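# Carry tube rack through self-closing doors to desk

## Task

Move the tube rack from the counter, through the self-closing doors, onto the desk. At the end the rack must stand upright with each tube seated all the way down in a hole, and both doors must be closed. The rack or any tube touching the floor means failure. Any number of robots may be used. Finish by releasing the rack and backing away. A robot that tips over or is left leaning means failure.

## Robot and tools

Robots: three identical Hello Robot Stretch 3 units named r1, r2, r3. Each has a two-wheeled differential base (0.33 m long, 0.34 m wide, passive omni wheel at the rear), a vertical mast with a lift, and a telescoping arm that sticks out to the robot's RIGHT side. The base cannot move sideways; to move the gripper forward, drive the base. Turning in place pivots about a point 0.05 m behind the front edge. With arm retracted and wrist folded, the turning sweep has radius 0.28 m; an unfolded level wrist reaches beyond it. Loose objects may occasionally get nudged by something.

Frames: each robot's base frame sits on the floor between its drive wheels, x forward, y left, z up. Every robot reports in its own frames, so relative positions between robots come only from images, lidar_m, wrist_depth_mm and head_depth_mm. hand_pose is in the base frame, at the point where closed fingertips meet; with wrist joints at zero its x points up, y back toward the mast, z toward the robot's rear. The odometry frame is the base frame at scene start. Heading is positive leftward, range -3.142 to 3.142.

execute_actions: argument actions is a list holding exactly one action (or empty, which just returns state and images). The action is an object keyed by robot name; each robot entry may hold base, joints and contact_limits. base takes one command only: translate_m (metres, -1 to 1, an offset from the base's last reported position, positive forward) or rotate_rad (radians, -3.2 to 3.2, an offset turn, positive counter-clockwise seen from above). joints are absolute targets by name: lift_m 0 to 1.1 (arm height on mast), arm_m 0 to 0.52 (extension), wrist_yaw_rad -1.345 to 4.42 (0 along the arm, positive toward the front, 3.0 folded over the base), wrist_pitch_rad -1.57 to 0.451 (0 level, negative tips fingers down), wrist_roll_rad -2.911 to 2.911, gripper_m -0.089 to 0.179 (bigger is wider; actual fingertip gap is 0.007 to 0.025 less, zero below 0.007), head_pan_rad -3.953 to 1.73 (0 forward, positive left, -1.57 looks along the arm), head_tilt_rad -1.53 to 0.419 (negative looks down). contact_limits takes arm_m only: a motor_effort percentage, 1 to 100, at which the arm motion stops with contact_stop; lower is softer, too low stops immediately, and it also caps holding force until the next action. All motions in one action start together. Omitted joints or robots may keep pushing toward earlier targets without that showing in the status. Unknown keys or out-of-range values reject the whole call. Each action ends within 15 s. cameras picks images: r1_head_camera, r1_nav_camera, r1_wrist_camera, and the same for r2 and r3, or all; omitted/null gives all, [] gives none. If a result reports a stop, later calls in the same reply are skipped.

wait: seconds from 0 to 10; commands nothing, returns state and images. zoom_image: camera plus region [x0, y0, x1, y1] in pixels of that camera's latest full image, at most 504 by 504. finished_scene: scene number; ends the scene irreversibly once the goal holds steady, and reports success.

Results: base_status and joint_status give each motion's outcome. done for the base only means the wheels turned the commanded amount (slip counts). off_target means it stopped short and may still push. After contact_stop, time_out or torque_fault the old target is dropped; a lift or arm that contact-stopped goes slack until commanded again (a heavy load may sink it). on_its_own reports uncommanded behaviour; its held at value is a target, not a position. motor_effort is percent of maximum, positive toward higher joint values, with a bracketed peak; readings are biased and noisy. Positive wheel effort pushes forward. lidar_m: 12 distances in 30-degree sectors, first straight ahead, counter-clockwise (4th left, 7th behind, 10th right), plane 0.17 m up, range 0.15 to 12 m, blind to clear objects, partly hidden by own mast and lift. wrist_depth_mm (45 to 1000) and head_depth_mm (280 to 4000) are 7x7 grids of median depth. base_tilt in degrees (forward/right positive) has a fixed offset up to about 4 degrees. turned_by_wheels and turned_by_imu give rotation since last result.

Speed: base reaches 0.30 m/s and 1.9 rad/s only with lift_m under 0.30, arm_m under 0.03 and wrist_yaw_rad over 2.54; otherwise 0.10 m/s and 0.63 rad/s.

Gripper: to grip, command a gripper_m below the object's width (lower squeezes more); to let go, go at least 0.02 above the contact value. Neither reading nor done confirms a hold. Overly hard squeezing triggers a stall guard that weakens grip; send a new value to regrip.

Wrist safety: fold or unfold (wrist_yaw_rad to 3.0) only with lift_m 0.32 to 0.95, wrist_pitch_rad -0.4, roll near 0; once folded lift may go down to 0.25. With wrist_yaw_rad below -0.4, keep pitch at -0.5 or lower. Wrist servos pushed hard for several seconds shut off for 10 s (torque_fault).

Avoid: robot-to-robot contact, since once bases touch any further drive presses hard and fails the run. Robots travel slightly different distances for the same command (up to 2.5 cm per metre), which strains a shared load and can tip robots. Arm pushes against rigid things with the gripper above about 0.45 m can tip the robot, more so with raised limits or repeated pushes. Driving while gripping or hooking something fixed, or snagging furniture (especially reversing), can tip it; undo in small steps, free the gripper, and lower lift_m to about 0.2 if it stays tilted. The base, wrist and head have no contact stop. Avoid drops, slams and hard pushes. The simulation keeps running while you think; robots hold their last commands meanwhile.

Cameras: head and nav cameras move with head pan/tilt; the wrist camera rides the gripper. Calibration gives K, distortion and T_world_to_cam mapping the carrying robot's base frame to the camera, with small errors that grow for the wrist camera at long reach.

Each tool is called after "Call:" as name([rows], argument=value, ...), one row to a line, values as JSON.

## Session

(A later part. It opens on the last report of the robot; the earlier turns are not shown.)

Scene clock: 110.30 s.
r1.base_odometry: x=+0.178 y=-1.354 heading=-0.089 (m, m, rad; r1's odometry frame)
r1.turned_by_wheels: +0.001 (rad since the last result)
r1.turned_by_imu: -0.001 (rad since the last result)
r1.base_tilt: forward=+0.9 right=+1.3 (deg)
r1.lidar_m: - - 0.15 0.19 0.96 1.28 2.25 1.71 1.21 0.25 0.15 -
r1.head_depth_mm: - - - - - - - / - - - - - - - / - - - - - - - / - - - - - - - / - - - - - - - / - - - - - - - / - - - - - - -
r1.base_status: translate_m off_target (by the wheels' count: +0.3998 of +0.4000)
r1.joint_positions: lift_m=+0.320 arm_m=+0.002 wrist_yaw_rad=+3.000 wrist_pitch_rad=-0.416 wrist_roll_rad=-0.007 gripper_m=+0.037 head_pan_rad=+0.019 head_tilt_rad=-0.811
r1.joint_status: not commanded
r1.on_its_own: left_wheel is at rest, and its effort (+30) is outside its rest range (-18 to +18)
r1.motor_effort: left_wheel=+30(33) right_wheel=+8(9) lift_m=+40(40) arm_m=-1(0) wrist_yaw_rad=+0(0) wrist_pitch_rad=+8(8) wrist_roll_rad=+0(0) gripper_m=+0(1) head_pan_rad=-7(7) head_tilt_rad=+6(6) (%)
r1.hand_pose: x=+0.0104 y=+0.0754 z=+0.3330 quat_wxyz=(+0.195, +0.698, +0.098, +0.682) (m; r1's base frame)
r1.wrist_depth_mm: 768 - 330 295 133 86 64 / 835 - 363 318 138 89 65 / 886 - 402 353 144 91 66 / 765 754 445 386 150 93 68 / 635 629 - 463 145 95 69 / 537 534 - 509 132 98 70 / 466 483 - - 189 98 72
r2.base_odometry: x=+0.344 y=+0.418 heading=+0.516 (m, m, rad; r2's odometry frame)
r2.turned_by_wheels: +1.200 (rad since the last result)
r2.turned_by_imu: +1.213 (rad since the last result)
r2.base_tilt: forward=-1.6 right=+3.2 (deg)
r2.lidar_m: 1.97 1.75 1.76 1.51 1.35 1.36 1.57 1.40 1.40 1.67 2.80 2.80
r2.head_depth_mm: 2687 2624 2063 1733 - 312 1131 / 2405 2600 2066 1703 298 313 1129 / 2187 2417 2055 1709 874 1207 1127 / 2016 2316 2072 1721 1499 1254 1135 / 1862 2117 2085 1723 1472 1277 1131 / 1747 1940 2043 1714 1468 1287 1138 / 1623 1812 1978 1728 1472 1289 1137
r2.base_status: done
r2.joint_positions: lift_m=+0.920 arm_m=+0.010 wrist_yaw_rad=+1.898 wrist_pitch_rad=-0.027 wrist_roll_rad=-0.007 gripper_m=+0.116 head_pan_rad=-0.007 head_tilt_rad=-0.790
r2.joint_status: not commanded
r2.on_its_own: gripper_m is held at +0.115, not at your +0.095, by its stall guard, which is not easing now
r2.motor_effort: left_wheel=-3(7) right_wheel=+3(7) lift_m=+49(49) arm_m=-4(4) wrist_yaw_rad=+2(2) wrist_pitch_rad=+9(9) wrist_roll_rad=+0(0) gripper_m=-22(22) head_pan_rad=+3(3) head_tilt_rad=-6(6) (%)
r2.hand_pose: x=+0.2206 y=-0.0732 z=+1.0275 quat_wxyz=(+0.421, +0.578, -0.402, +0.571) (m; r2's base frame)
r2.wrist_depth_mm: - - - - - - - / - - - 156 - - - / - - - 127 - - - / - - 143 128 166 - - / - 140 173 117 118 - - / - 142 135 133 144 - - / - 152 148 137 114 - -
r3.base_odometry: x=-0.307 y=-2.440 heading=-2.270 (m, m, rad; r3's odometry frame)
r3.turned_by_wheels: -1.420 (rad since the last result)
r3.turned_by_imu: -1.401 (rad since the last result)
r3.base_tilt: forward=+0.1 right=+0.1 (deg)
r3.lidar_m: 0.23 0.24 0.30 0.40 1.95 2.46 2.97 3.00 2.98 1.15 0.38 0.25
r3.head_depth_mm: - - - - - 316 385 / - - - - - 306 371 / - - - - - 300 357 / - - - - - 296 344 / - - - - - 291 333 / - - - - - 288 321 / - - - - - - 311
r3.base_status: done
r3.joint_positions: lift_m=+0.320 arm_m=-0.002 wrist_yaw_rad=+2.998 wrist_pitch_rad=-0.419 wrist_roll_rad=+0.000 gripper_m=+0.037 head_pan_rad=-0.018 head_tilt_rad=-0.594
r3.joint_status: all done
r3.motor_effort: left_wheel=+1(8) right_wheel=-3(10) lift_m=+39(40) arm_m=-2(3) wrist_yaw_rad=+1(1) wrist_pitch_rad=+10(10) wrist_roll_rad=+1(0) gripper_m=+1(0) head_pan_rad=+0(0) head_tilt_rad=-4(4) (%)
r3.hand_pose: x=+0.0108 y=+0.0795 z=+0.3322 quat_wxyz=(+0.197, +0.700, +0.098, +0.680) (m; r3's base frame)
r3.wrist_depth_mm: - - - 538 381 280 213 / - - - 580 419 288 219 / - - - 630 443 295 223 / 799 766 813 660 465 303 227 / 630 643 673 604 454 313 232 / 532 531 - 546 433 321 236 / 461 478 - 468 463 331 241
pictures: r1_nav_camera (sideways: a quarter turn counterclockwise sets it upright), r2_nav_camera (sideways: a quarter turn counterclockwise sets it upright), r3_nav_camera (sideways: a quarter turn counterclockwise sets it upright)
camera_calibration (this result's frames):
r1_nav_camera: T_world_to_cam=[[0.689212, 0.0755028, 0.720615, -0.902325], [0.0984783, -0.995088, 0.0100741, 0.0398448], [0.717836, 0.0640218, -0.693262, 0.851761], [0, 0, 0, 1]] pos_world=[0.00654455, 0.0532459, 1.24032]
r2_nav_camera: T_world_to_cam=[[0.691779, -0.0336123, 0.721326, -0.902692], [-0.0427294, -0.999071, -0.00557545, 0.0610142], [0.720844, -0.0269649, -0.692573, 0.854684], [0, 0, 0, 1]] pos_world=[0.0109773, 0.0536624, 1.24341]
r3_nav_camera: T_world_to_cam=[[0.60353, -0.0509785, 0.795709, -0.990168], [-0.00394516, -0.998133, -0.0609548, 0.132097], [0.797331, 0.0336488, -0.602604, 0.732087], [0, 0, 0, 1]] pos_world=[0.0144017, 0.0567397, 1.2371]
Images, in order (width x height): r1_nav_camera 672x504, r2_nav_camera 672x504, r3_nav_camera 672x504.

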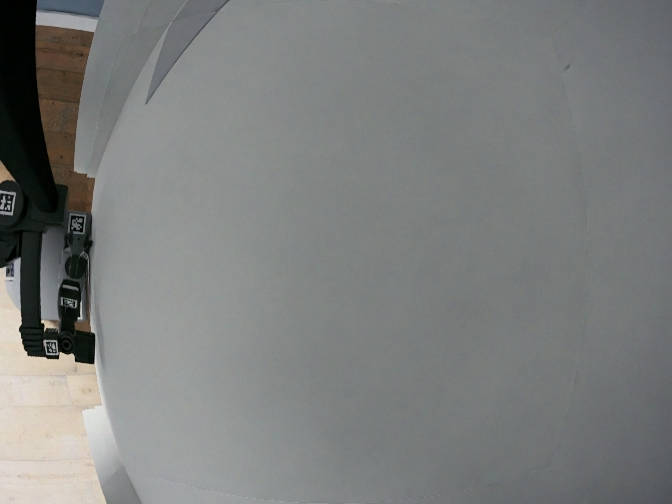

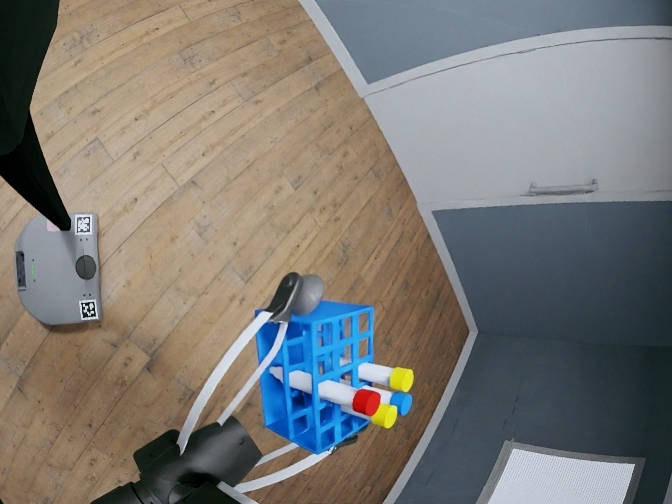

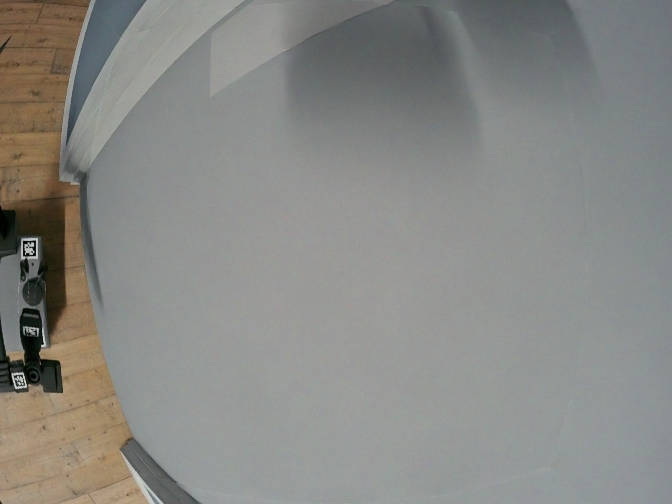

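Call:
execute_actions([
  {"r1":{"base":{"translate_m":-0.4}},"r3":{"base":{"translate_m":0.8}}},
], cameras=["r3_nav_camera"])

Call:
execute_actions([
  {"r1":{"base":{"rotate_rad":0.3}}},
], cameras=[])

Call:
execute_actions([
  {"r1":{"base":{"translate_m":0.27}}},
], cameras=[])

Call:
execute_actions([
  {"r1":{"base":{"rotate_rad":-0.4}}},
], cameras=[])

Call:
execute_actions([
  {"r1":{"base":{"translate_m":0.5}}},
], cameras=["r1_nav_camera"])

Scene clock: 120.40 s.
r1.base_odometry: x=-0.220 y=-1.319 heading=-0.089 (m, m, rad; r1's odometry frame)
r1.turned_by_wheels: +0.000 (rad since the last result)
r1.turned_by_imu: +0.000 (rad since the last result)
r1.base_tilt: forward=+1.1 right=+1.4 (deg)
r1.lidar_m: 0.45 0.47 0.50 0.92 0.94 1.26 1.85 1.72 1.22 1.17 0.67 0.47
r1.head_depth_mm: 350 402 471 568 715 967 1132 / 350 403 471 568 713 964 1131 / 351 402 471 567 714 963 1127 / 351 403 472 569 714 964 1130 / 350 402 472 569 713 965 1133 / 350 402 471 567 717 963 1115 / 350 403 472 569 718 875 1074
r1.base_status: done
r1.joint_positions: lift_m=+0.320 arm_m=+0.002 wrist_yaw_rad=+3.000 wrist_pitch_rad=-0.416 wrist_roll_rad=-0.007 gripper_m=+0.037 head_pan_rad=+0.012 head_tilt_rad=-0.803
r1.joint_status: not commanded
r1.motor_effort: left_wheel=+0(20) right_wheel=+0(6) lift_m=+41(41) arm_m=-1(1) wrist_yaw_rad=+0(0) wrist_pitch_rad=+8(8) wrist_roll_rad=+0(0) gripper_m=+0(0) head_pan_rad=-4(7) head_tilt_rad=+2(5) (%)
r1.hand_pose: x=+0.0104 y=+0.0754 z=+0.3330 quat_wxyz=(+0.195, +0.698, +0.098, +0.682) (m; r1's base frame)
r1.wrist_depth_mm: 763 - 826 874 765 506 388 / 822 - 886 963 805 520 413 / 885 - 951 - 806 517 448 / 784 756 794 767 741 525 476 / 634 636 - 637 649 576 488 / 546 539 - 539 549 544 495 / 471 487 - - 470 466 462
r2.base_odometry: x=+0.344 y=+0.418 heading=+0.516 (m, m, rad; r2's odometry frame)
r2.turned_by_wheels: +0.000 (rad since the last result)
r2.turned_by_imu: -0.001 (rad since the last result)
r2.base_tilt: forward=-1.6 right=+3.2 (deg)
r2.lidar_m: 1.97 1.76 1.75 1.51 1.35 1.36 1.57 1.40 1.40 1.67 2.80 2.80
r2.head_depth_mm: 2661 2601 2058 1747 - 312 1133 / 2407 2577 2069 1722 299 313 1128 / 2179 2440 2115 1722 870 1208 1132 / 2032 2287 2083 1717 1491 1253 1132 / 1850 2117 2090 1726 1458 1269 1130 / 1738 1941 2087 1737 1471 1292 1138 / 1618 1799 1976 1738 1475 1286 1141
r2.base_status: not commanded
r2.joint_positions: lift_m=+0.920 arm_m=+0.010 wrist_yaw_rad=+1.898 wrist_pitch_rad=-0.027 wrist_roll_rad=-0.007 gripper_m=+0.116 head_pan_rad=-0.007 head_tilt_rad=-0.790
r2.joint_status: not commanded
r2.on_its_own: gripper_m is held at +0.115, not at your +0.095, by its stall guard, which is not easing now
r2.motor_effort: left_wheel=-3(3) right_wheel=+3(3) lift_m=+49(49) arm_m=-4(4) wrist_yaw_rad=+2(2) wrist_pitch_rad=+9(9) wrist_roll_rad=+0(0) gripper_m=-23(22) head_pan_rad=+3(3) head_tilt_rad=-5(5) (%)
r2.hand_pose: x=+0.2206 y=-0.0732 z=+1.0275 quat_wxyz=(+0.421, +0.578, -0.402, +0.571) (m; r2's base frame)
r2.wrist_depth_mm: - - - - - - - / - - - 157 - - - / - - - 128 - - - / - - 143 127 166 - - / - 141 174 117 118 - - / - 143 136 133 143 - - / - 151 148 137 114 - -
r3.base_odometry: x=-0.822 y=-3.052 heading=-2.270 (m, m, rad; r3's odometry frame)
r3.turned_by_wheels: +0.000 (rad since the last result)
r3.turned_by_imu: +0.090 (rad since the last result)
r3.base_tilt: forward=+0.0 right=+0.0 (deg)
r3.lidar_m: - - 0.15 0.19 2.02 2.71 3.13 3.23 2.41 0.25 0.15 -
r3.head_depth_mm: - - - - - - - / - - - - - - - / - - - - - - - / - - - - - - - / - - - - - - - / - - - - - - - / - - - - - - -
r3.base_status: translate_m off_target (by the wheels' count: +0.7999 of +0.8000)
r3.joint_positions: lift_m=+0.320 arm_m=-0.002 wrist_yaw_rad=+3.006 wrist_pitch_rad=-0.420 wrist_roll_rad=+0.000 gripper_m=+0.037 head_pan_rad=-0.005 head_tilt_rad=-0.594
r3.joint_status: not commanded
r3.on_its_own: left_wheel is at rest, and its effort (+21) is outside its rest range (-18 to +18)
r3.motor_effort: left_wheel=+21(64) right_wheel=+11(66) lift_m=+34(39) arm_m=-2(2) wrist_yaw_rad=-6(7) wrist_pitch_rad=+10(12) wrist_roll_rad=+1(0) gripper_m=+2(2) head_pan_rad=-7(16) head_tilt_rad=-4(6) (%)
r3.hand_pose: x=+0.0091 y=+0.0796 z=+0.3322 quat_wxyz=(+0.194, +0.700, +0.100, +0.680) (m; r3's base frame)
r3.wrist_depth_mm: - - - 304 131 84 62 / - - - 325 135 85 62 / - - - 350 139 87 63 / 783 783 753 381 143 88 64 / 634 635 637 419 141 90 65 / 529 533 - 453 128 92 66 / 457 489 - - 167 93 67
pictures: r3_nav_camera (sideways: a quarter turn counterclockwise sets it upright)
camera_calibration (this result's frames):
r3_nav_camera: T_world_to_cam=[[0.604382, -0.0431138, 0.795527, -0.989936], [0.00903858, -0.998099, -0.0609591, 0.132024], [0.796643, 0.044033, -0.602844, 0.732403], [0, 0, 0, 1]] pos_world=[0.0136423, 0.0568431, 1.23709]
Images, in order (width x height): r3_nav_camera 672x504.

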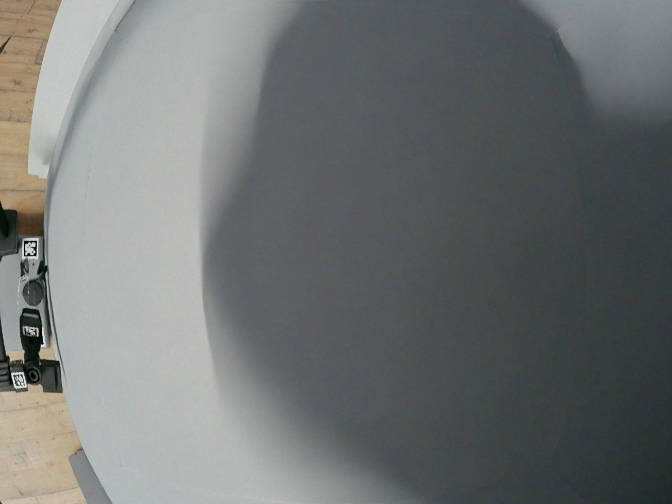

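Scene clock: 121.80 s.
r1.base_odometry: x=-0.220 y=-1.319 heading=+0.211 (m, m, rad; r1's odometry frame)
r1.turned_by_wheels: +0.300 (rad since the last result)
r1.turned_by_imu: +0.299 (rad since the last result)
r1.base_tilt: forward=+0.9 right=+1.3 (deg)
r1.lidar_m: 0.45 0.48 0.75 0.92 1.06 1.85 1.85 1.35 1.17 0.75 0.52 0.45
r1.head_depth_mm: 335 381 438 517 629 803 1066 / 346 393 455 541 666 863 1099 / 357 407 475 568 704 933 1131 / 368 422 494 596 753 1011 1133 / 378 437 514 626 801 1084 1129 / 391 453 538 638 756 965 1128 / 400 449 500 569 726 1104 1128
r1.base_status: done
r1.joint_positions: lift_m=+0.320 arm_m=+0.002 wrist_yaw_rad=+3.000 wrist_pitch_rad=-0.416 wrist_roll_rad=-0.007 gripper_m=+0.037 head_pan_rad=+0.012 head_tilt_rad=-0.803
r1.joint_status: not commanded
r1.motor_effort: left_wheel=-3(6) right_wheel=+2(4) lift_m=+41(40) arm_m=+0(0) wrist_yaw_rad=+0(0) wrist_pitch_rad=+8(8) wrist_roll_rad=+0(0) gripper_m=+0(0) head_pan_rad=-3(3) head_tilt_rad=+1(2) (%)
r1.hand_pose: x=+0.0104 y=+0.0754 z=+0.3330 quat_wxyz=(+0.195, +0.698, +0.098, +0.682) (m; r1's base frame)
r1.wrist_depth_mm: 939 - 897 875 861 807 523 / - - 966 942 929 829 517 / - - - - 945 785 509 / 768 752 776 785 774 709 508 / 634 633 - 630 651 628 483 / 543 542 - 539 555 546 494 / 468 483 - - 467 467 468
r2.base_odometry: x=+0.344 y=+0.418 heading=+0.516 (m, m, rad; r2's odometry frame)
r2.turned_by_wheels: +0.000 (rad since the last result)
r2.turned_by_imu: +0.000 (rad since the last result)
r2.base_tilt: forward=-1.6 right=+3.3 (deg)
r2.lidar_m: 1.96 1.76 1.76 1.51 1.35 1.36 1.56 1.40 1.40 1.67 2.79 2.80
r2.head_depth_mm: 2659 2585 2048 1755 - 312 1129 / 2426 2595 2059 1719 298 313 1130 / 2182 2423 2081 1715 872 1208 1136 / 2013 2304 2066 1722 1489 1262 1139 / 1865 2109 2082 1738 1472 1277 1137 / 1737 1960 2073 1729 1473 1284 1135 / 1634 1808 1968 1732 1476 1279 1134
r2.base_status: not commanded
r2.joint_positions: lift_m=+0.920 arm_m=+0.010 wrist_yaw_rad=+1.898 wrist_pitch_rad=-0.027 wrist_roll_rad=-0.007 gripper_m=+0.116 head_pan_rad=-0.007 head_tilt_rad=-0.790
r2.joint_status: not commanded
r2.on_its_own: gripper_m is held at +0.115, not at your +0.095, by its stall guard, which is not easing now
r2.motor_effort: left_wheel=-3(3) right_wheel=+3(3) lift_m=+49(49) arm_m=-4(4) wrist_yaw_rad=+2(2) wrist_pitch_rad=+9(9) wrist_roll_rad=+0(0) gripper_m=-21(22) head_pan_rad=+3(3) head_tilt_rad=-5(5) (%)
r2.hand_pose: x=+0.2206 y=-0.0732 z=+1.0275 quat_wxyz=(+0.421, +0.578, -0.402, +0.571) (m; r2's base frame)
r2.wrist_depth_mm: - - - - - - - / - - - 157 - - - / - - - 127 - - - / - - 143 127 165 - - / - 140 173 117 118 - - / - 143 135 133 144 - - / - 151 148 137 114 - -
r3.base_odometry: x=-0.822 y=-3.052 heading=-2.270 (m, m, rad; r3's odometry frame)
r3.turned_by_wheels: +0.000 (rad since the last result)
r3.turned_by_imu: +0.000 (rad since the last result)
r3.base_tilt: forward=+0.1 right=+0.0 (deg)
r3.lidar_m: - - 0.15 0.20 2.02 2.70 3.14 3.22 2.42 0.25 0.15 -
r3.head_depth_mm: - - - - - - - / - - - - - - - / - - - - - - - / - - - - - - - / - - - - - - - / - - - - - - - / - - - - - - -
r3.base_status: not commanded
r3.joint_positions: lift_m=+0.320 arm_m=-0.002 wrist_yaw_rad=+3.006 wrist_pitch_rad=-0.420 wrist_roll_rad=+0.000 gripper_m=+0.037 head_pan_rad=-0.005 head_tilt_rad=-0.594
r3.joint_status: not commanded
r3.on_its_own: left_wheel is at rest, and its effort (+20) is outside its rest range (-18 to +18)
r3.motor_effort: left_wheel=+20(19) right_wheel=+12(12) lift_m=+33(33) arm_m=-2(2) wrist_yaw_rad=-6(6) wrist_pitch_rad=+10(11) wrist_roll_rad=+1(0) gripper_m=+2(2) head_pan_rad=-6(6) head_tilt_rad=-4(4) (%)
r3.hand_pose: x=+0.0091 y=+0.0796 z=+0.3322 quat_wxyz=(+0.194, +0.700, +0.100, +0.680) (m; r3's base frame)
r3.wrist_depth_mm: - - - 303 131 84 61 / - - - 326 135 85 62 / - - - 350 139 87 63 / 782 791 746 376 143 88 64 / 637 643 648 423 142 90 65 / 529 529 - 455 128 92 66 / 460 485 - - 168 93 67
pictures: none
No camera images: the call's "cameras" was empty. Leave "cameras" out to get every camera's image.

Scene clock: 125.77 s.
r1.base_odometry: x=+0.044 y=-1.262 heading=+0.211 (m, m, rad; r1's odometry frame)
r1.turned_by_wheels: +0.000 (rad since the last result)
r1.turned_by_imu: -0.002 (rad since the last result)
r1.base_tilt: forward=+0.9 right=+1.3 (deg)
r1.lidar_m: 0.19 0.23 0.26 0.85 0.98 1.71 2.11 1.44 1.24 0.39 0.23 0.19
r1.head_depth_mm: - - - - - 304 397 / - - - - - 315 439 / - - - - - 331 489 / - - - - 293 360 554 / - - - - 304 394 641 / - - - - 311 435 671 / - - - - 329 451 544
r1.base_status: done
r1.joint_positions: lift_m=+0.320 arm_m=+0.002 wrist_yaw_rad=+3.000 wrist_pitch_rad=-0.416 wrist_roll_rad=-0.007 gripper_m=+0.037 head_pan_rad=+0.012 head_tilt_rad=-0.803
r1.joint_status: not commanded
r1.motor_effort: left_wheel=-4(4) right_wheel=+1(4) lift_m=+40(41) arm_m=+0(1) wrist_yaw_rad=+0(0) wrist_pitch_rad=+8(8) wrist_roll_rad=+0(0) gripper_m=+0(1) head_pan_rad=-3(3) head_tilt_rad=+2(2) (%)
r1.hand_pose: x=+0.0104 y=+0.0754 z=+0.3330 quat_wxyz=(+0.195, +0.698, +0.098, +0.682) (m; r1's base frame)
r1.wrist_depth_mm: 872 - 821 800 667 248 234 / 950 - 895 882 633 269 246 / - - 937 924 599 289 262 / 762 764 782 778 570 310 262 / 642 630 - 631 411 339 258 / 534 539 - 531 401 367 257 / 477 483 - - 460 378 255
r2.base_odometry: x=+0.344 y=+0.418 heading=+0.516 (m, m, rad; r2's odometry frame)
r2.turned_by_wheels: +0.000 (rad since the last result)
r2.turned_by_imu: +0.000 (rad since the last result)
r2.base_tilt: forward=-1.6 right=+3.2 (deg)
r2.lidar_m: 1.97 1.75 1.76 1.51 1.35 1.36 1.57 1.40 1.40 1.67 2.79 2.81
r2.head_depth_mm: 2655 2626 2069 1748 - 313 1128 / 2402 2597 2065 1721 298 313 1126 / 2177 2448 2082 1723 873 1206 1137 / 1990 2301 2084 1705 1500 1252 1128 / 1853 2099 2055 1710 1465 1272 1134 / 1711 1954 2095 1727 1467 1280 1145 / 1615 1817 1986 1746 1472 1281 1133
r2.base_status: not commanded
r2.joint_positions: lift_m=+0.920 arm_m=+0.010 wrist_yaw_rad=+1.898 wrist_pitch_rad=-0.027 wrist_roll_rad=-0.007 gripper_m=+0.116 head_pan_rad=-0.007 head_tilt_rad=-0.790
r2.joint_status: not commanded
r2.on_its_own: gripper_m is held at +0.115, not at your +0.095, by its stall guard, which is not easing now
r2.motor_effort: left_wheel=-3(3) right_wheel=+3(3) lift_m=+49(49) arm_m=-4(4) wrist_yaw_rad=+2(1) wrist_pitch_rad=+9(9) wrist_roll_rad=+0(0) gripper_m=-23(22) head_pan_rad=+3(3) head_tilt_rad=-5(5) (%)
r2.hand_pose: x=+0.2206 y=-0.0732 z=+1.0275 quat_wxyz=(+0.421, +0.578, -0.402, +0.571) (m; r2's base frame)
r2.wrist_depth_mm: - - - - - - - / - - - 157 - - - / - - - 128 - - - / - - 143 127 166 - - / - 141 173 117 119 - - / - 143 136 133 144 - - / - 151 148 138 114 - -
r3.base_odometry: x=-0.822 y=-3.052 heading=-2.270 (m, m, rad; r3's odometry frame)
r3.turned_by_wheels: +0.000 (rad since the last result)
r3.turned_by_imu: +0.001 (rad since the last result)
r3.base_tilt: forward=+0.0 right=+0.1 (deg)
r3.lidar_m: - - 0.15 0.19 2.02 2.70 3.14 3.22 2.42 0.25 0.15 -
r3.head_depth_mm: - - - - - - - / - - - - - - - / - - - - - - - / - - - - - - - / - - - - - - - / - - - - - - - / - - - - - - -
r3.base_status: not commanded
r3.joint_positions: lift_m=+0.320 arm_m=-0.002 wrist_yaw_rad=+3.006 wrist_pitch_rad=-0.420 wrist_roll_rad=+0.000 gripper_m=+0.037 head_pan_rad=-0.005 head_tilt_rad=-0.594
r3.joint_status: not commanded
r3.on_its_own: left_wheel is at rest, and its effort (+21) is outside its rest range (-18 to +18)
r3.motor_effort: left_wheel=+21(21) right_wheel=+12(13) lift_m=+33(34) arm_m=-2(2) wrist_yaw_rad=-6(6) wrist_pitch_rad=+11(10) wrist_roll_rad=+0(0) gripper_m=+2(2) head_pan_rad=-6(7) head_tilt_rad=-4(4) (%)
r3.hand_pose: x=+0.0091 y=+0.0796 z=+0.3322 quat_wxyz=(+0.194, +0.700, +0.100, +0.680) (m; r3's base frame)
r3.wrist_depth_mm: - - - 305 131 84 62 / - - - 324 135 85 62 / - - - 350 139 87 63 / 791 784 753 382 143 88 64 / 637 644 637 423 142 90 65 / 533 534 - 452 128 92 66 / 460 488 - - 167 93 67
pictures: none
No camera images: the call's "cameras" was empty. Leave "cameras" out to get every camera's image.

Scene clock: 127.37 s.
r1.base_odometry: x=+0.044 y=-1.262 heading=-0.189 (m, m, rad; r1's odometry frame)
r1.turned_by_wheels: -0.400 (rad since the last result)
r1.turned_by_imu: -0.400 (rad since the last result)
r1.base_tilt: forward=+0.9 right=+1.4 (deg)
r1.lidar_m: 0.19 0.20 0.25 0.27 0.86 1.07 2.11 2.05 1.35 0.91 0.32 0.21
r1.head_depth_mm: - - - - 297 377 614 / - - - - 296 366 584 / - - - - 292 355 557 / - - - - - 345 530 / - - - - - 336 509 / - - - - - 327 490 / - - - - - 321 472
r1.base_status: done
r1.joint_positions: lift_m=+0.320 arm_m=+0.002 wrist_yaw_rad=+3.000 wrist_pitch_rad=-0.416 wrist_roll_rad=-0.007 gripper_m=+0.037 head_pan_rad=+0.012 head_tilt_rad=-0.803
r1.joint_status: not commanded
r1.motor_effort: left_wheel=+0(5) right_wheel=-2(5) lift_m=+40(41) arm_m=-1(1) wrist_yaw_rad=-1(1) wrist_pitch_rad=+8(8) wrist_roll_rad=+0(0) gripper_m=+0(1) head_pan_rad=-4(3) head_tilt_rad=+2(2) (%)
r1.hand_pose: x=+0.0104 y=+0.0754 z=+0.3330 quat_wxyz=(+0.195, +0.698, +0.098, +0.682) (m; r1's base frame)
r1.wrist_depth_mm: 669 - 778 389 282 244 189 / 732 - 839 421 307 253 193 / 770 - 891 458 333 260 197 / 771 764 770 511 362 270 202 / 648 632 - 592 395 279 208 / 541 535 - 521 379 288 213 / 473 476 - - 454 293 219
r2.base_odometry: x=+0.344 y=+0.418 heading=+0.516 (m, m, rad; r2's odometry frame)
r2.turned_by_wheels: +0.000 (rad since the last result)
r2.turned_by_imu: +0.000 (rad since the last result)
r2.base_tilt: forward=-1.6 right=+3.3 (deg)
r2.lidar_m: 1.97 1.75 1.76 1.51 1.36 1.36 1.57 1.39 1.40 1.67 2.80 2.81
r2.head_depth_mm: 2671 2593 2060 1747 - 312 1131 / 2433 2586 2068 1717 299 313 1128 / 2202 2419 2066 1703 875 1208 1132 / 2018 2284 2064 1710 1500 1254 1133 / 1857 2137 2079 1727 1474 1270 1129 / 1738 1939 2070 1738 1467 1280 1143 / 1619 1818 1983 1732 1483 1290 1138
r2.base_status: not commanded
r2.joint_positions: lift_m=+0.920 arm_m=+0.010 wrist_yaw_rad=+1.898 wrist_pitch_rad=-0.027 wrist_roll_rad=-0.007 gripper_m=+0.116 head_pan_rad=-0.007 head_tilt_rad=-0.790
r2.joint_status: not commanded
r2.on_its_own: gripper_m is held at +0.115, not at your +0.095, by its stall guard, which is not easing now
r2.motor_effort: left_wheel=-3(3) right_wheel=+2(3) lift_m=+49(49) arm_m=-4(4) wrist_yaw_rad=+2(2) wrist_pitch_rad=+9(9) wrist_roll_rad=+0(0) gripper_m=-21(22) head_pan_rad=+3(3) head_tilt_rad=-5(5) (%)
r2.hand_pose: x=+0.2206 y=-0.0732 z=+1.0275 quat_wxyz=(+0.421, +0.578, -0.402, +0.571) (m; r2's base frame)
r2.wrist_depth_mm: - - - - - - - / - - - 156 - - - / - - - 127 - - - / - - 143 127 165 - - / - 141 173 117 119 - - / - 143 136 133 143 - - / - 151 148 138 114 - -
r3.base_odometry: x=-0.822 y=-3.052 heading=-2.270 (m, m, rad; r3's odometry frame)
r3.turned_by_wheels: +0.000 (rad since the last result)
r3.turned_by_imu: +0.000 (rad since the last result)
r3.base_tilt: forward=+0.0 right=+0.0 (deg)
r3.lidar_m: - - 0.15 0.19 2.02 2.70 3.13 3.23 2.42 0.25 0.15 -
r3.head_depth_mm: - - - - - - - / - - - - - - - / - - - - - - - / - - - - - - - / - - - - - - - / - - - - - - - / - - - - - - -
r3.base_status: not commanded
r3.joint_positions: lift_m=+0.320 arm_m=-0.002 wrist_yaw_rad=+3.006 wrist_pitch_rad=-0.420 wrist_roll_rad=+0.000 gripper_m=+0.037 head_pan_rad=-0.005 head_tilt_rad=-0.594
r3.joint_status: not commanded
r3.on_its_own: left_wheel is at rest, and its effort (+21) is outside its rest range (-18 to +18)
r3.motor_effort: left_wheel=+21(21) right_wheel=+11(12) lift_m=+33(33) arm_m=-2(1) wrist_yaw_rad=-7(6) wrist_pitch_rad=+11(11) wrist_roll_rad=+0(0) gripper_m=+2(2) head_pan_rad=-7(5) head_tilt_rad=-4(4) (%)
r3.hand_pose: x=+0.0091 y=+0.0796 z=+0.3322 quat_wxyz=(+0.194, +0.700, +0.100, +0.680) (m; r3's base frame)
r3.wrist_depth_mm: - - - 304 131 84 62 / - - - 325 135 85 62 / - - - 348 139 87 63 / 796 781 741 378 143 88 64 / 631 635 641 424 142 90 65 / 530 535 - 456 128 92 66 / 461 491 - - 167 93 67
pictures: none
No camera images: the call's "cameras" was empty. Leave "cameras" out to get every camera's image.

Scene clock: 133.33 s.
r1.base_odometry: x=+0.535 y=-1.356 heading=-0.188 (m, m, rad; r1's odometry frame)
r1.turned_by_wheels: +0.001 (rad since the last result)
r1.turned_by_imu: +0.097 (rad since the last result)
r1.base_tilt: forward=+0.9 right=+1.3 (deg)
r1.lidar_m: - - 0.15 0.19 0.91 1.21 2.25 1.78 1.26 0.26 0.15 -
r1.head_depth_mm: - - - - - - - / - - - - - - - / - - - - - - - / - - - - - - - / - - - - - - - / - - - - - - - / - - - - - - -
r1.base_status: translate_m off_target (by the wheels' count: +0.4998 of +0.5000)
r1.joint_positions: lift_m=+0.320 arm_m=+0.002 wrist_yaw_rad=+3.000 wrist_pitch_rad=-0.416 wrist_roll_rad=-0.007 gripper_m=+0.037 head_pan_rad=+0.017 head_tilt_rad=-0.808
r1.joint_status: not commanded
r1.on_its_own: left_wheel is at rest, and its effort (+36) is outside its rest range (-18 to +18)
r1.motor_effort: left_wheel=+36(79) right_wheel=+5(32) lift_m=+40(41) arm_m=-1(1) wrist_yaw_rad=+0(1) wrist_pitch_rad=+8(8) wrist_roll_rad=+0(0) gripper_m=+0(0) head_pan_rad=-5(7) head_tilt_rad=+4(7) (%)
r1.hand_pose: x=+0.0104 y=+0.0754 z=+0.3331 quat_wxyz=(+0.195, +0.698, +0.098, +0.682) (m; r1's base frame)
r1.wrist_depth_mm: 740 - 289 275 133 87 64 / 784 - 319 300 139 89 65 / 851 - 347 326 144 91 67 / 782 764 388 362 150 93 68 / 636 645 - 412 145 95 69 / 538 539 - 454 132 98 70 / 471 483 - - 189 98 72
r2.base_odometry: x=+0.344 y=+0.418 heading=+0.516 (m, m, rad; r2's odometry frame)
r2.turned_by_wheels: +0.000 (rad since the last result)
r2.turned_by_imu: +0.000 (rad since the last result)
r2.base_tilt: forward=-1.6 right=+3.2 (deg)
r2.lidar_m: 1.97 1.75 1.76 1.51 1.35 1.36 1.57 1.40 1.40 1.68 2.80 2.81
r2.head_depth_mm: 2671 2606 2052 1758 - 312 1130 / 2437 2578 2048 1710 299 313 1126 / 2208 2430 2064 1715 873 1206 1131 / 2012 2325 2083 1731 1492 1248 1131 / 1871 2124 2070 1726 1468 1276 1135 / 1733 1940 2102 1718 1465 1283 1135 / 1623 1788 1978 1749 1473 1277 1136
r2.base_status: not commanded
r2.joint_positions: lift_m=+0.920 arm_m=+0.010 wrist_yaw_rad=+1.898 wrist_pitch_rad=-0.027 wrist_roll_rad=-0.007 gripper_m=+0.116 head_pan_rad=-0.007 head_tilt_rad=-0.790
r2.joint_status: not commanded
r2.on_its_own: gripper_m is held at +0.115, not at your +0.095, by its stall guard, which is not easing now
r2.motor_effort: left_wheel=-3(3) right_wheel=+3(3) lift_m=+49(49) arm_m=-4(4) wrist_yaw_rad=+2(2) wrist_pitch_rad=+9(9) wrist_roll_rad=+0(0) gripper_m=-22(22) head_pan_rad=+3(2) head_tilt_rad=-5(5) (%)
r2.hand_pose: x=+0.2206 y=-0.0732 z=+1.0275 quat_wxyz=(+0.421, +0.578, -0.402, +0.571) (m; r2's base frame)
r2.wrist_depth_mm: - - - - - - - / - - - 157 - - - / - - - 127 - - - / - - 143 127 165 - - / - 140 174 117 118 - - / - 143 136 133 143 - - / - 151 149 138 114 - -
r3.base_odometry: x=-0.822 y=-3.052 heading=-2.270 (m, m, rad; r3's odometry frame)
r3.turned_by_wheels: +0.000 (rad since the last result)
r3.turned_by_imu: +0.002 (rad since the last result)
r3.base_tilt: forward=+0.0 right=+0.0 (deg)
r3.lidar_m: - - 0.15 0.20 2.02 2.70 3.13 3.22 2.42 0.25 0.15 -
r3.head_depth_mm: - - - - - - - / - - - - - - - / - - - - - - - / - - - - - - - / - - - - - - - / - - - - - - - / - - - - - - -
r3.base_status: not commanded
r3.joint_positions: lift_m=+0.320 arm_m=-0.002 wrist_yaw_rad=+3.006 wrist_pitch_rad=-0.420 wrist_roll_rad=+0.000 gripper_m=+0.037 head_pan_rad=-0.005 head_tilt_rad=-0.594
r3.joint_status: not commanded
r3.on_its_own: left_wheel is at rest, and its effort (+21) is outside its rest range (-18 to +18)
r3.motor_effort: left_wheel=+21(20) right_wheel=+12(12) lift_m=+33(33) arm_m=-2(1) wrist_yaw_rad=-6(6) wrist_pitch_rad=+11(11) wrist_roll_rad=+0(0) gripper_m=+2(2) head_pan_rad=-6(7) head_tilt_rad=-4(4) (%)
r3.hand_pose: x=+0.0091 y=+0.0796 z=+0.3322 quat_wxyz=(+0.194, +0.700, +0.100, +0.680) (m; r3's base frame)
r3.wrist_depth_mm: - - - 305 131 84 62 / - - - 325 135 85 62 / - - - 348 139 87 63 / 764 783 735 376 144 88 64 / 627 633 648 421 142 90 65 / 529 538 - 452 129 92 66 / 463 488 - - 167 93 67
pictures: r1_nav_camera (sideways: a quarter turn counterclockwise sets it upright)
camera_calibration (this result's frames):
r1_nav_camera: T_world_to_cam=[[0.687274, 0.0743458, 0.722583, -0.904879], [0.0968303, -0.995248, 0.0103013, 0.039559], [0.719915, 0.0628881, -0.691207, 0.849076], [0, 0, 0, 1]] pos_world=[0.00680691, 0.0532481, 1.24033]
Images, in order (width x height): r1_nav_camera 672x504.

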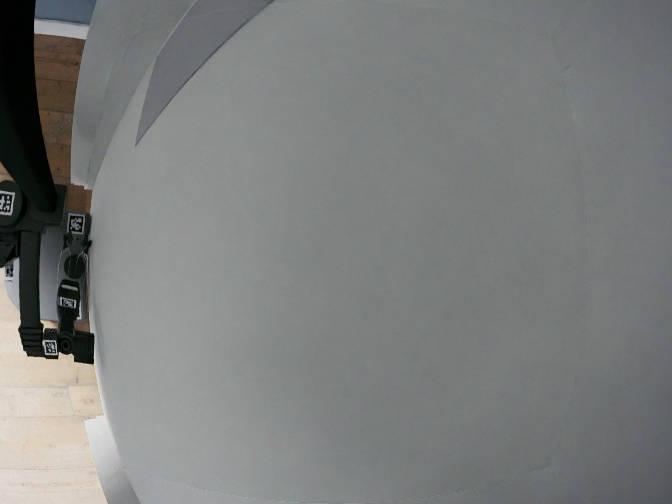

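Call:
execute_actions([
  {"r1":{"base":{"translate_m":-0.12},"joints":{"lift_m":0.27}},"r3":{"base":{"translate_m":-0.12},"joints":{"lift_m":0.27}}},
], cameras=[])

Call:
execute_actions([
  {"r1":{"base":{"translate_m":0.6}},"r3":{"base":{"translate_m":0.6}}},
], cameras=["r1_nav_camera","r3_nav_camera"])

Scene clock: 136.20 s.
r1.base_odometry: x=+0.417 y=-1.333 heading=-0.188 (m, m, rad; r1's odometry frame)
r1.turned_by_wheels: +0.000 (rad since the last result)
r1.turned_by_imu: +0.000 (rad since the last result)
r1.base_tilt: forward=+0.9 right=+1.4 (deg)
r1.lidar_m: 0.18 0.18 0.24 0.29 0.91 1.21 2.12 1.78 1.26 0.60 0.26 0.18
r1.head_depth_mm: - - - - - 313 459 / - - - - - 312 458 / - - - - - 311 457 / - - - - - 311 456 / - - - - - 311 455 / - - - - - 312 456 / - - - - - 311 457
r1.base_status: done
r1.joint_positions: lift_m=+0.270 arm_m=+0.002 wrist_yaw_rad=+3.000 wrist_pitch_rad=-0.416 wrist_roll_rad=-0.007 gripper_m=+0.037 head_pan_rad=+0.012 head_tilt_rad=-0.803
r1.joint_status: all done
r1.motor_effort: left_wheel=-2(25) right_wheel=+0(5) lift_m=+36(36) arm_m=-1(0) wrist_yaw_rad=+0(0) wrist_pitch_rad=+8(8) wrist_roll_rad=+0(0) gripper_m=+0(0) head_pan_rad=-3(6) head_tilt_rad=+1(5) (%)
r1.hand_pose: x=+0.0104 y=+0.0754 z=+0.2832 quat_wxyz=(+0.195, +0.698, +0.098, +0.682) (m; r1's base frame)
r1.wrist_depth_mm: 732 - 801 468 303 245 181 / 788 - 866 510 325 250 184 / 833 - 880 550 350 256 188 / 689 676 698 562 384 262 191 / 567 566 - 545 406 270 195 / 483 494 - 512 372 277 199 / - - - - 410 276 202
r2.base_odometry: x=+0.344 y=+0.418 heading=+0.516 (m, m, rad; r2's odometry frame)
r2.turned_by_wheels: +0.000 (rad since the last result)
r2.turned_by_imu: +0.000 (rad since the last result)
r2.base_tilt: forward=-1.6 right=+3.3 (deg)
r2.lidar_m: 1.97 1.75 1.75 1.51 1.36 1.36 1.57 1.40 1.40 1.67 2.80 2.80
r2.head_depth_mm: 2665 2630 2061 1745 - 312 1132 / 2416 2598 2078 1725 299 313 1139 / 2202 2489 2070 1706 871 1204 1133 / 1994 2300 2085 1734 1499 1265 1131 / 1850 2101 2099 1720 1474 1279 1139 / 1720 1964 2086 1721 1472 1284 1134 / 1628 1816 1976 1728 1477 1288 1145
r2.base_status: not commanded
r2.joint_positions: lift_m=+0.920 arm_m=+0.010 wrist_yaw_rad=+1.898 wrist_pitch_rad=-0.027 wrist_roll_rad=-0.007 gripper_m=+0.116 head_pan_rad=-0.007 head_tilt_rad=-0.790
r2.joint_status: not commanded
r2.on_its_own: gripper_m is held at +0.115, not at your +0.095, by its stall guard, which is not easing now
r2.motor_effort: left_wheel=-3(3) right_wheel=+3(3) lift_m=+49(49) arm_m=-4(4) wrist_yaw_rad=+2(2) wrist_pitch_rad=+9(9) wrist_roll_rad=+0(0) gripper_m=-21(22) head_pan_rad=+3(4) head_tilt_rad=-5(5) (%)
r2.hand_pose: x=+0.2206 y=-0.0732 z=+1.0275 quat_wxyz=(+0.421, +0.578, -0.402, +0.571) (m; r2's base frame)
r2.wrist_depth_mm: - - - - - - - / - - - 157 - - - / - - - 127 - - - / - - 143 127 165 - - / - 141 173 117 118 - - / - 142 136 133 143 - - / - 151 148 138 114 - -
r3.base_odometry: x=-0.745 y=-2.960 heading=-2.270 (m, m, rad; r3's odometry frame)
r3.turned_by_wheels: +0.000 (rad since the last result)
r3.turned_by_imu: +0.001 (rad since the last result)
r3.base_tilt: forward=+0.2 right=+0.0 (deg)
r3.lidar_m: 0.18 0.18 0.24 0.41 2.02 2.70 3.01 3.11 2.40 0.63 0.26 0.18
r3.head_depth_mm: - - - - - - - / - - - - - - - / - - - - - - - / - - - - - - - / - - - - - - - / - - - - - - - / - - - - - - -
r3.base_status: done
r3.joint_positions: lift_m=+0.270 arm_m=-0.002 wrist_yaw_rad=+3.002 wrist_pitch_rad=-0.419 wrist_roll_rad=+0.000 gripper_m=+0.037 head_pan_rad=-0.011 head_tilt_rad=-0.594
r3.joint_status: all done
r3.motor_effort: left_wheel=+0(13) right_wheel=+0(8) lift_m=+28(28) arm_m=-2(2) wrist_yaw_rad=-2(6) wrist_pitch_rad=+10(10) wrist_roll_rad=+0(0) gripper_m=+1(2) head_pan_rad=-5(7) head_tilt_rad=-4(5) (%)
r3.hand_pose: x=+0.0099 y=+0.0796 z=+0.2826 quat_wxyz=(+0.195, +0.700, +0.099, +0.680) (m; r3's base frame)
r3.wrist_depth_mm: - - - 514 365 234 173 / - - - 485 375 238 175 / 897 - 953 524 390 243 177 / 695 694 705 565 399 248 179 / 567 566 597 582 384 252 182 / 475 493 - 503 360 257 185 / - - - - 404 261 187
pictures: none
No camera images: the call's "cameras" was empty. Leave "cameras" out to get every camera's image.

Scene clock: 140.83 s.
r1.base_odometry: x=+1.006 y=-1.445 heading=-0.188 (m, m, rad; r1's odometry frame)
r1.turned_by_wheels: +0.000 (rad since the last result)
r1.turned_by_imu: +0.001 (rad since the last result)
r1.base_tilt: forward=+0.8 right=+1.3 (deg)
r1.lidar_m: - - 0.15 0.19 0.93 1.23 2.24 1.75 1.25 0.25 0.15 -
r1.head_depth_mm: - - - - - - - / - - - - - - - / - - - - - - - / - - - - - - - / - - - - - - - / - - - - - - - / - - - - - - -
r1.base_status: translate_m off_target (by the wheels' count: +0.5999 of +0.6000)
r1.joint_positions: lift_m=+0.270 arm_m=+0.002 wrist_yaw_rad=+3.001 wrist_pitch_rad=-0.416 wrist_roll_rad=-0.006 gripper_m=+0.037 head_pan_rad=+0.008 head_tilt_rad=-0.808
r1.joint_status: not commanded
r1.on_its_own: left_wheel is at rest, and its effort (+19) is outside its rest range (-18 to +18)
r1.motor_effort: left_wheel=+19(55) right_wheel=+8(38) lift_m=+40(43) arm_m=-1(1) wrist_yaw_rad=+0(13) wrist_pitch_rad=+8(9) wrist_roll_rad=+0(0) gripper_m=+0(0) head_pan_rad=+0(15) head_tilt_rad=+4(6) (%)
r1.hand_pose: x=+0.0103 y=+0.0754 z=+0.2830 quat_wxyz=(+0.195, +0.698, +0.098, +0.682) (m; r1's base frame)
r1.wrist_depth_mm: 755 - 301 285 134 86 64 / 811 - 330 309 138 89 65 / 841 - 365 339 144 91 66 / 683 677 399 375 150 93 67 / 565 564 - 429 145 95 69 / 482 491 - - 132 98 70 / - - - - 189 98 72
r2.base_odometry: x=+0.344 y=+0.418 heading=+0.516 (m, m, rad; r2's odometry frame)
r2.turned_by_wheels: +0.000 (rad since the last result)
r2.turned_by_imu: +0.000 (rad since the last result)
r2.base_tilt: forward=-1.6 right=+3.2 (deg)
r2.lidar_m: 1.96 1.75 1.76 1.51 1.36 1.36 1.58 1.40 1.40 1.67 2.79 2.80
r2.head_depth_mm: 2649 2623 2061 1763 - 312 1129 / 2398 2580 2059 1712 299 312 1127 / 2216 2456 2072 1719 874 1207 1130 / 2027 2333 2099 1725 1504 1255 1127 / 1868 2119 2086 1720 1470 1283 1138 / 1741 1950 2070 1727 1476 1284 1132 / 1619 1819 1983 1736 1468 1290 1141
r2.base_status: not commanded
r2.joint_positions: lift_m=+0.920 arm_m=+0.010 wrist_yaw_rad=+1.898 wrist_pitch_rad=-0.027 wrist_roll_rad=-0.007 gripper_m=+0.116 head_pan_rad=-0.007 head_tilt_rad=-0.790
r2.joint_status: not commanded
r2.on_its_own: gripper_m is held at +0.115, not at your +0.095, by its stall guard, which is not easing now
r2.motor_effort: left_wheel=-3(3) right_wheel=+3(3) lift_m=+49(49) arm_m=-4(4) wrist_yaw_rad=+1(2) wrist_pitch_rad=+9(9) wrist_roll_rad=+0(0) gripper_m=-23(22) head_pan_rad=+4(3) head_tilt_rad=-5(4) (%)
r2.hand_pose: x=+0.2206 y=-0.0732 z=+1.0275 quat_wxyz=(+0.421, +0.578, -0.402, +0.571) (m; r2's base frame)
r2.wrist_depth_mm: - - - - - - - / - - - 157 - - - / - - - 127 - - - / - - 143 127 165 - - / - 141 173 117 118 - - / - 142 136 133 143 - - / - 151 148 137 114 - -
r3.base_odometry: x=-1.130 y=-3.420 heading=-2.269 (m, m, rad; r3's odometry frame)
r3.turned_by_wheels: +0.001 (rad since the last result)
r3.turned_by_imu: -0.002 (rad since the last result)
r3.base_tilt: forward=+0.0 right=+0.1 (deg)
r3.lidar_m: - - 0.15 0.19 2.03 2.71 3.13 3.23 2.41 0.25 0.15 -
r3.head_depth_mm: - - - - - - - / - - - - - - - / - - - - - - - / - - - - - - - / - - - - - - - / - - - - - - - / - - - - - - -
r3.base_status: translate_m off_target (by the wheels' count: +0.5998 of +0.6000)
r3.joint_positions: lift_m=+0.270 arm_m=-0.003 wrist_yaw_rad=+3.006 wrist_pitch_rad=-0.420 wrist_roll_rad=+0.001 gripper_m=+0.037 head_pan_rad=-0.002 head_tilt_rad=-0.587
r3.joint_status: not commanded
r3.on_its_own: left_wheel is at rest, and its effort (+31) is outside its rest range (-18 to +18)
r3.motor_effort: left_wheel=+31(53) right_wheel=+9(94) lift_m=+33(37) arm_m=-1(2) wrist_yaw_rad=-6(16) wrist_pitch_rad=+10(13) wrist_roll_rad=+0(1) gripper_m=+2(2) head_pan_rad=-8(15) head_tilt_rad=-8(11) (%)
r3.hand_pose: x=+0.0091 y=+0.0796 z=+0.2822 quat_wxyz=(+0.194, +0.700, +0.100, +0.680) (m; r3's base frame)
r3.wrist_depth_mm: - - - 301 131 83 62 / - - - 322 135 85 62 / 911 - 884 345 139 87 63 / 690 703 671 373 143 88 64 / 564 561 582 414 142 90 65 / 474 491 - - 129 92 66 / - - - - 168 94 67
pictures: r1_nav_camera (sideways: a quarter turn counterclockwise sets it upright), r3_nav_camera (sideways: a quarter turn counterclockwise sets it upright)
camera_calibration (this result's frames):
r1_nav_camera: T_world_to_cam=[[0.687873, 0.0680613, 0.722633, -0.904947], [0.08773, -0.996091, 0.010307, 0.039607], [0.72051, 0.0563067, -0.691155, 0.849004], [0, 0, 0, 1]] pos_world=[0.00729796, 0.0532395, 1.24033]
r3_nav_camera: T_world_to_cam=[[0.599055, -0.0412947, 0.799642, -0.995268], [0.0124391, -0.998069, -0.0608605, 0.131875], [0.800611, 0.0464056, -0.597384, 0.725277], [0, 0, 0, 1]] pos_world=[0.0139152, 0.0568644, 1.23715]
Images, in order (width x height): r1_nav_camera 672x504, r3_nav_camera 672x504.

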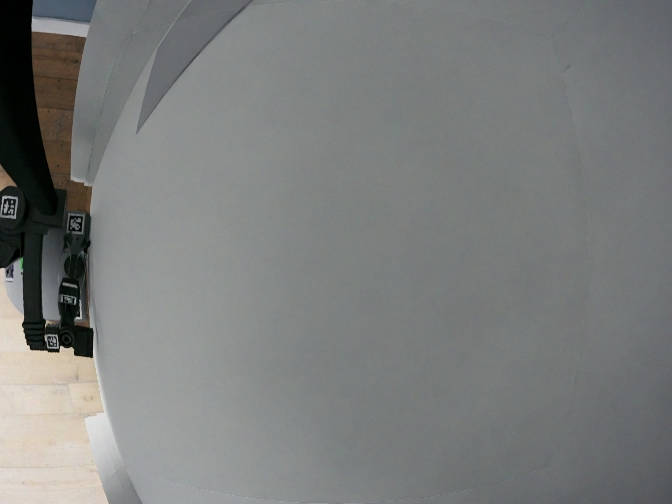

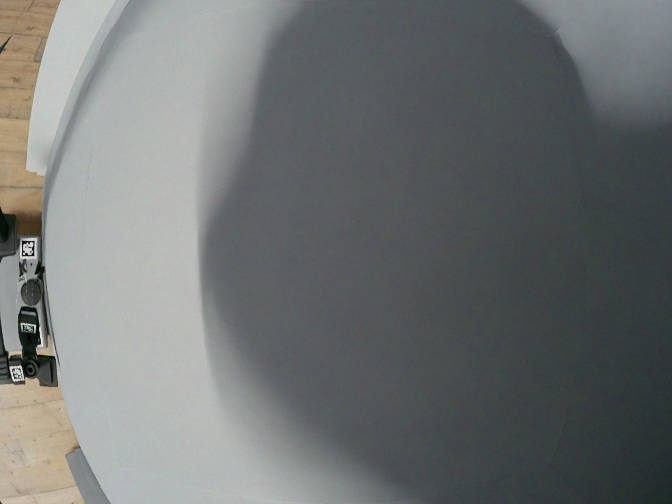

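Call:
execute_actions([
  {"r1":{"base":{"rotate_rad":-0.4},"joints":{"lift_m":0.32,"head_pan_rad":-2.5,"head_tilt_rad":0}},"r3":{"base":{"rotate_rad":-0.4},"joints":{"lift_m":0.32,"head_pan_rad":-2.5,"head_tilt_rad":0}}},
], cameras=[])

Call:
execute_actions([
  {"r1":{"base":{"translate_m":0.5}},"r3":{"base":{"translate_m":0.5}}},
], cameras=["r2_nav_camera"])

Scene clock: 144.03 s.
r1.base_odometry: x=+1.006 y=-1.445 heading=-0.586 (m, m, rad; r1's odometry frame)
r1.turned_by_wheels: -0.398 (rad since the last result)
r1.turned_by_imu: -0.218 (rad since the last result)
r1.base_tilt: forward=+0.9 right=+1.3 (deg)
r1.lidar_m: - - 0.15 0.18 0.90 1.04 1.84 2.22 1.37 0.59 0.18 0.15
r1.head_depth_mm: 1737 2132 2119 2111 2089 2100 2062 / 1735 2217 2218 2205 2194 2195 2137 / 1758 2310 2322 2302 2301 2311 2208 / 1732 2428 2482 2482 2456 2416 2189 / 1768 2290 2367 2371 2370 2378 2197 / 1767 1933 1957 1954 1971 1962 1935 / 1597 1647 1647 1659 1659 1660 1659
r1.base_status: rotate_rad off_target (by the wheels' count: -0.3982 of -0.4000)
r1.joint_positions: lift_m=+0.320 arm_m=+0.002 wrist_yaw_rad=+3.001 wrist_pitch_rad=-0.416 wrist_roll_rad=-0.006 gripper_m=+0.037 head_pan_rad=-2.493 head_tilt_rad=-0.013
r1.joint_status: all done
r1.on_its_own: left_wheel is at rest, and its effort (+58) is outside its rest range (-18 to +18)
r1.motor_effort: left_wheel=+58(61) right_wheel=-1(14) lift_m=+44(49) arm_m=+0(1) wrist_yaw_rad=+1(0) wrist_pitch_rad=+8(8) wrist_roll_rad=+0(0) gripper_m=+0(0) head_pan_rad=-3(79) head_tilt_rad=+8(90) (%)
r1.hand_pose: x=+0.0103 y=+0.0754 z=+0.3329 quat_wxyz=(+0.195, +0.698, +0.098, +0.682) (m; r1's base frame)
r1.wrist_depth_mm: 681 - 288 241 155 114 91 / 712 - 309 261 163 118 93 / 790 - 341 286 172 124 96 / 763 766 375 317 183 129 99 / 634 645 - 398 186 134 103 / 542 534 - 444 178 141 106 / 471 477 - - 240 144 110
r2.base_odometry: x=+0.344 y=+0.418 heading=+0.516 (m, m, rad; r2's odometry frame)
r2.turned_by_wheels: +0.000 (rad since the last result)
r2.turned_by_imu: +0.000 (rad since the last result)
r2.base_tilt: forward=-1.6 right=+3.2 (deg)
r2.lidar_m: 1.97 1.75 1.76 1.51 1.36 1.36 1.57 1.40 1.40 1.68 2.80 2.81
r2.head_depth_mm: 2707 2638 2062 1762 - 312 1125 / 2409 2574 2063 1711 298 313 1126 / 2182 2436 2076 1710 872 1210 1130 / 1998 2309 2071 1713 1495 1263 1134 / 1876 2111 2091 1721 1471 1273 1135 / 1739 1959 2059 1723 1463 1291 1139 / 1624 1797 1983 1751 1484 1271 1135
r2.base_status: not commanded
r2.joint_positions: lift_m=+0.920 arm_m=+0.010 wrist_yaw_rad=+1.898 wrist_pitch_rad=-0.027 wrist_roll_rad=-0.007 gripper_m=+0.116 head_pan_rad=-0.007 head_tilt_rad=-0.790
r2.joint_status: not commanded
r2.on_its_own: gripper_m is held at +0.115, not at your +0.095, by its stall guard, which is not easing now
r2.motor_effort: left_wheel=-3(3) right_wheel=+3(4) lift_m=+49(49) arm_m=-4(4) wrist_yaw_rad=+2(2) wrist_pitch_rad=+9(9) wrist_roll_rad=+0(0) gripper_m=-22(22) head_pan_rad=+3(3) head_tilt_rad=-6(4) (%)
r2.hand_pose: x=+0.2206 y=-0.0732 z=+1.0275 quat_wxyz=(+0.421, +0.578, -0.402, +0.571) (m; r2's base frame)
r2.wrist_depth_mm: - - - - - - - / - - - 156 - - - / - - - 128 - - - / - - 144 127 166 - - / - 141 173 117 118 - - / - 142 135 133 143 - - / - 151 148 138 114 - -
r3.base_odometry: x=-1.130 y=-3.420 heading=-2.667 (m, m, rad; r3's odometry frame)
r3.turned_by_wheels: -0.398 (rad since the last result)
r3.turned_by_imu: -0.197 (rad since the last result)
r3.base_tilt: forward=+0.1 right=+0.0 (deg)
r3.lidar_m: - - 0.15 0.18 1.97 2.32 3.10 3.11 3.05 0.62 0.17 0.15
r3.head_depth_mm: 2039 2955 3022 3019 3040 2998 2322 / 2010 3057 3106 3133 3184 3102 2332 / 2010 2981 3266 3236 3288 3246 2375 / 2005 3015 3405 3497 3409 3444 2369 / 1973 2949 3556 3637 3642 3533 2413 / 1965 2981 3785 3791 3732 3698 2413 / 1915 2829 3963 - 3923 3724 2425
r3.base_status: rotate_rad off_target (by the wheels' count: -0.3984 of -0.4000)
r3.joint_positions: lift_m=+0.320 arm_m=-0.003 wrist_yaw_rad=+3.002 wrist_pitch_rad=-0.420 wrist_roll_rad=+0.001 gripper_m=+0.037 head_pan_rad=-2.493 head_tilt_rad=-0.013
r3.joint_status: all done
r3.on_its_own: left_wheel is at rest, and its effort (+46) is outside its rest range (-18 to +18)
r3.motor_effort: left_wheel=+46(53) right_wheel=-2(15) lift_m=+38(43) arm_m=-2(2) wrist_yaw_rad=-3(6) wrist_pitch_rad=+11(10) wrist_roll_rad=+0(0) gripper_m=+1(2) head_pan_rad=-5(90) head_tilt_rad=+7(85) (%)
r3.hand_pose: x=+0.0099 y=+0.0796 z=+0.3321 quat_wxyz=(+0.195, +0.700, +0.099, +0.679) (m; r3's base frame)
r3.wrist_depth_mm: - - 381 241 149 108 85 / - - 414 259 156 112 87 / - - 462 283 164 116 90 / 797 789 513 307 173 120 92 / 630 636 558 345 175 124 95 / 531 535 - 370 169 129 97 / 457 486 - 308 225 133 100
pictures: none
No camera images: the call's "cameras" was empty. Leave "cameras" out to get every camera's image.

Scene clock: 150.17 s.
r1.base_odometry: x=+1.423 y=-1.720 heading=-0.585 (m, m, rad; r1's odometry frame)
r1.turned_by_wheels: +0.000 (rad since the last result)
r1.turned_by_imu: +0.022 (rad since the last result)
r1.base_tilt: forward=+0.9 right=+1.3 (deg)
r1.lidar_m: - - 0.15 0.20 0.34 1.12 2.03 2.15 1.29 0.21 0.15 -
r1.head_depth_mm: 1701 2248 2240 2237 2204 2219 2134 / 1728 2376 2381 2395 2339 2339 2225 / 1726 2455 2535 2473 2506 2490 2221 / 1742 2518 2653 2644 2566 2562 2215 / 1745 2169 2201 2201 2210 2195 2107 / 1689 1804 1809 1824 1815 1837 1818 / 1555 1548 1562 1555 1562 1558 1559
r1.base_status: translate_m off_target (by the wheels' count: +0.4998 of +0.5000)
r1.joint_positions: lift_m=+0.320 arm_m=+0.002 wrist_yaw_rad=+3.005 wrist_pitch_rad=-0.416 wrist_roll_rad=-0.004 gripper_m=+0.037 head_pan_rad=-2.500 head_tilt_rad=-0.007
r1.joint_status: not commanded
r1.on_its_own: left_wheel is at rest, and its effort (+32) is outside its rest range (-18 to +18)
r1.motor_effort: left_wheel=+32(82) right_wheel=+16(50) lift_m=+39(46) arm_m=-2(2) wrist_yaw_rad=-6(11) wrist_pitch_rad=+8(9) wrist_roll_rad=-1(1) gripper_m=+1(1) head_pan_rad=+0(3) head_tilt_rad=+4(8) (%)
r1.hand_pose: x=+0.0092 y=+0.0756 z=+0.3331 quat_wxyz=(+0.193, +0.698, +0.099, +0.682) (m; r1's base frame)
r1.wrist_depth_mm: 283 - - 321 132 83 61 / 308 - - 350 136 85 62 / 342 - - 386 142 87 63 / 760 376 764 427 147 89 64 / 633 414 - 594 140 91 65 / 545 488 - 522 127 93 66 / 469 483 - - 185 93 67
r2.base_odometry: x=+0.344 y=+0.418 heading=+0.516 (m, m, rad; r2's odometry frame)
r2.turned_by_wheels: +0.000 (rad since the last result)
r2.turned_by_imu: -0.001 (rad since the last result)
r2.base_tilt: forward=-1.6 right=+3.2 (deg)
r2.lidar_m: 1.83 1.75 1.76 1.51 1.36 1.36 1.57 1.40 1.40 1.67 2.79 2.80
r2.head_depth_mm: 2656 2605 2074 1764 - 313 1124 / 2436 2587 2071 1711 298 313 1132 / 2197 2439 2058 1715 872 1212 1126 / 2014 2325 2068 1714 1482 1256 1135 / 1687 1908 2070 1720 1469 1277 1129 / 1606 1819 2018 1733 1475 1277 1133 / 1542 1721 1942 1733 1470 1284 1143
r2.base_status: not commanded
r2.joint_positions: lift_m=+0.920 arm_m=+0.010 wrist_yaw_rad=+1.898 wrist_pitch_rad=-0.027 wrist_roll_rad=-0.007 gripper_m=+0.116 head_pan_rad=-0.007 head_tilt_rad=-0.790
r2.joint_status: not commanded
r2.on_its_own: gripper_m is held at +0.115, not at your +0.095, by its stall guard, which is not easing now
r2.motor_effort: left_wheel=-3(3) right_wheel=+3(3) lift_m=+50(49) arm_m=-4(4) wrist_yaw_rad=+2(2) wrist_pitch_rad=+9(9) wrist_roll_rad=+0(0) gripper_m=-22(22) head_pan_rad=+2(2) head_tilt_rad=-5(6) (%)
r2.hand_pose: x=+0.2206 y=-0.0732 z=+1.0275 quat_wxyz=(+0.421, +0.578, -0.402, +0.571) (m; r2's base frame)
r2.wrist_depth_mm: - - - - - - - / - - - 157 - - - / - - - 127 - - - / - - 143 128 165 - - / - 140 173 117 119 - - / - 143 136 133 143 - - / - 151 149 137 114 - -
r3.base_odometry: x=-1.575 y=-3.648 heading=-2.667 (m, m, rad; r3's odometry frame)
r3.turned_by_wheels: +0.000 (rad since the last result)
r3.turned_by_imu: +0.120 (rad since the last result)
r3.base_tilt: forward=+0.1 right=+0.0 (deg)
r3.lidar_m: - - 0.15 0.20 0.45 2.58 3.20 3.23 2.41 0.21 0.15 -
r3.head_depth_mm: 2025 3032 3175 3163 3205 3169 2374 / 2005 3008 3258 3290 3316 3302 2368 / 1985 3003 3535 3605 3503 3471 2379 / 1957 2955 3715 3690 3747 3666 2408 / 1952 2546 3911 3997 - 3709 2384 / 1946 2539 - - - 3744 2416 / 1932 2625 3657 3666 3444 3470 2461
r3.base_status: translate_m off_target (by the wheels' count: +0.4998 of +0.5000)
r3.joint_positions: lift_m=+0.320 arm_m=-0.002 wrist_yaw_rad=+3.011 wrist_pitch_rad=-0.420 wrist_roll_rad=+0.002 gripper_m=+0.037 head_pan_rad=-2.499 head_tilt_rad=-0.007
r3.joint_status: not commanded
r3.on_its_own: left_wheel is at rest, and its effort (+26) is outside its rest range (-18 to +18); right_wheel is at rest, and its effort (+34) is outside its rest range (-18 to +18)
r3.motor_effort: left_wheel=+26(76) right_wheel=+34(100) lift_m=+33(42) arm_m=-3(3) wrist_yaw_rad=-12(17) wrist_pitch_rad=+11(12) wrist_roll_rad=-1(1) gripper_m=+2(2) head_pan_rad=-1(4) head_tilt_rad=+4(8) (%)
r3.hand_pose: x=+0.0078 y=+0.0797 z=+0.3323 quat_wxyz=(+0.192, +0.700, +0.102, +0.680) (m; r3's base frame)
r3.wrist_depth_mm: - - 419 330 131 81 59 / - - 454 359 134 82 60 / - - 503 382 137 84 60 / 802 779 532 415 141 85 61 / 632 633 601 461 144 87 62 / 534 535 - 504 125 88 63 / 456 493 - - 172 90 63
pictures: r2_nav_camera (sideways: a quarter turn counterclockwise sets it upright)
camera_calibration (this result's frames):
r2_nav_camera: T_world_to_cam=[[0.691779, -0.0336123, 0.721326, -0.902692], [-0.0427294, -0.999071, -0.00557546, 0.0610142], [0.720844, -0.0269649, -0.692573, 0.854684], [0, 0, 0, 1]] pos_world=[0.0109773, 0.0536624, 1.24341]
Images, in order (width x height): r2_nav_camera 672x504.

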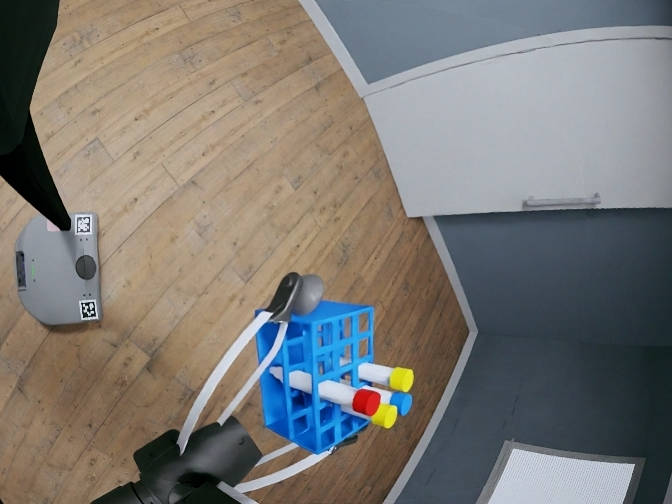

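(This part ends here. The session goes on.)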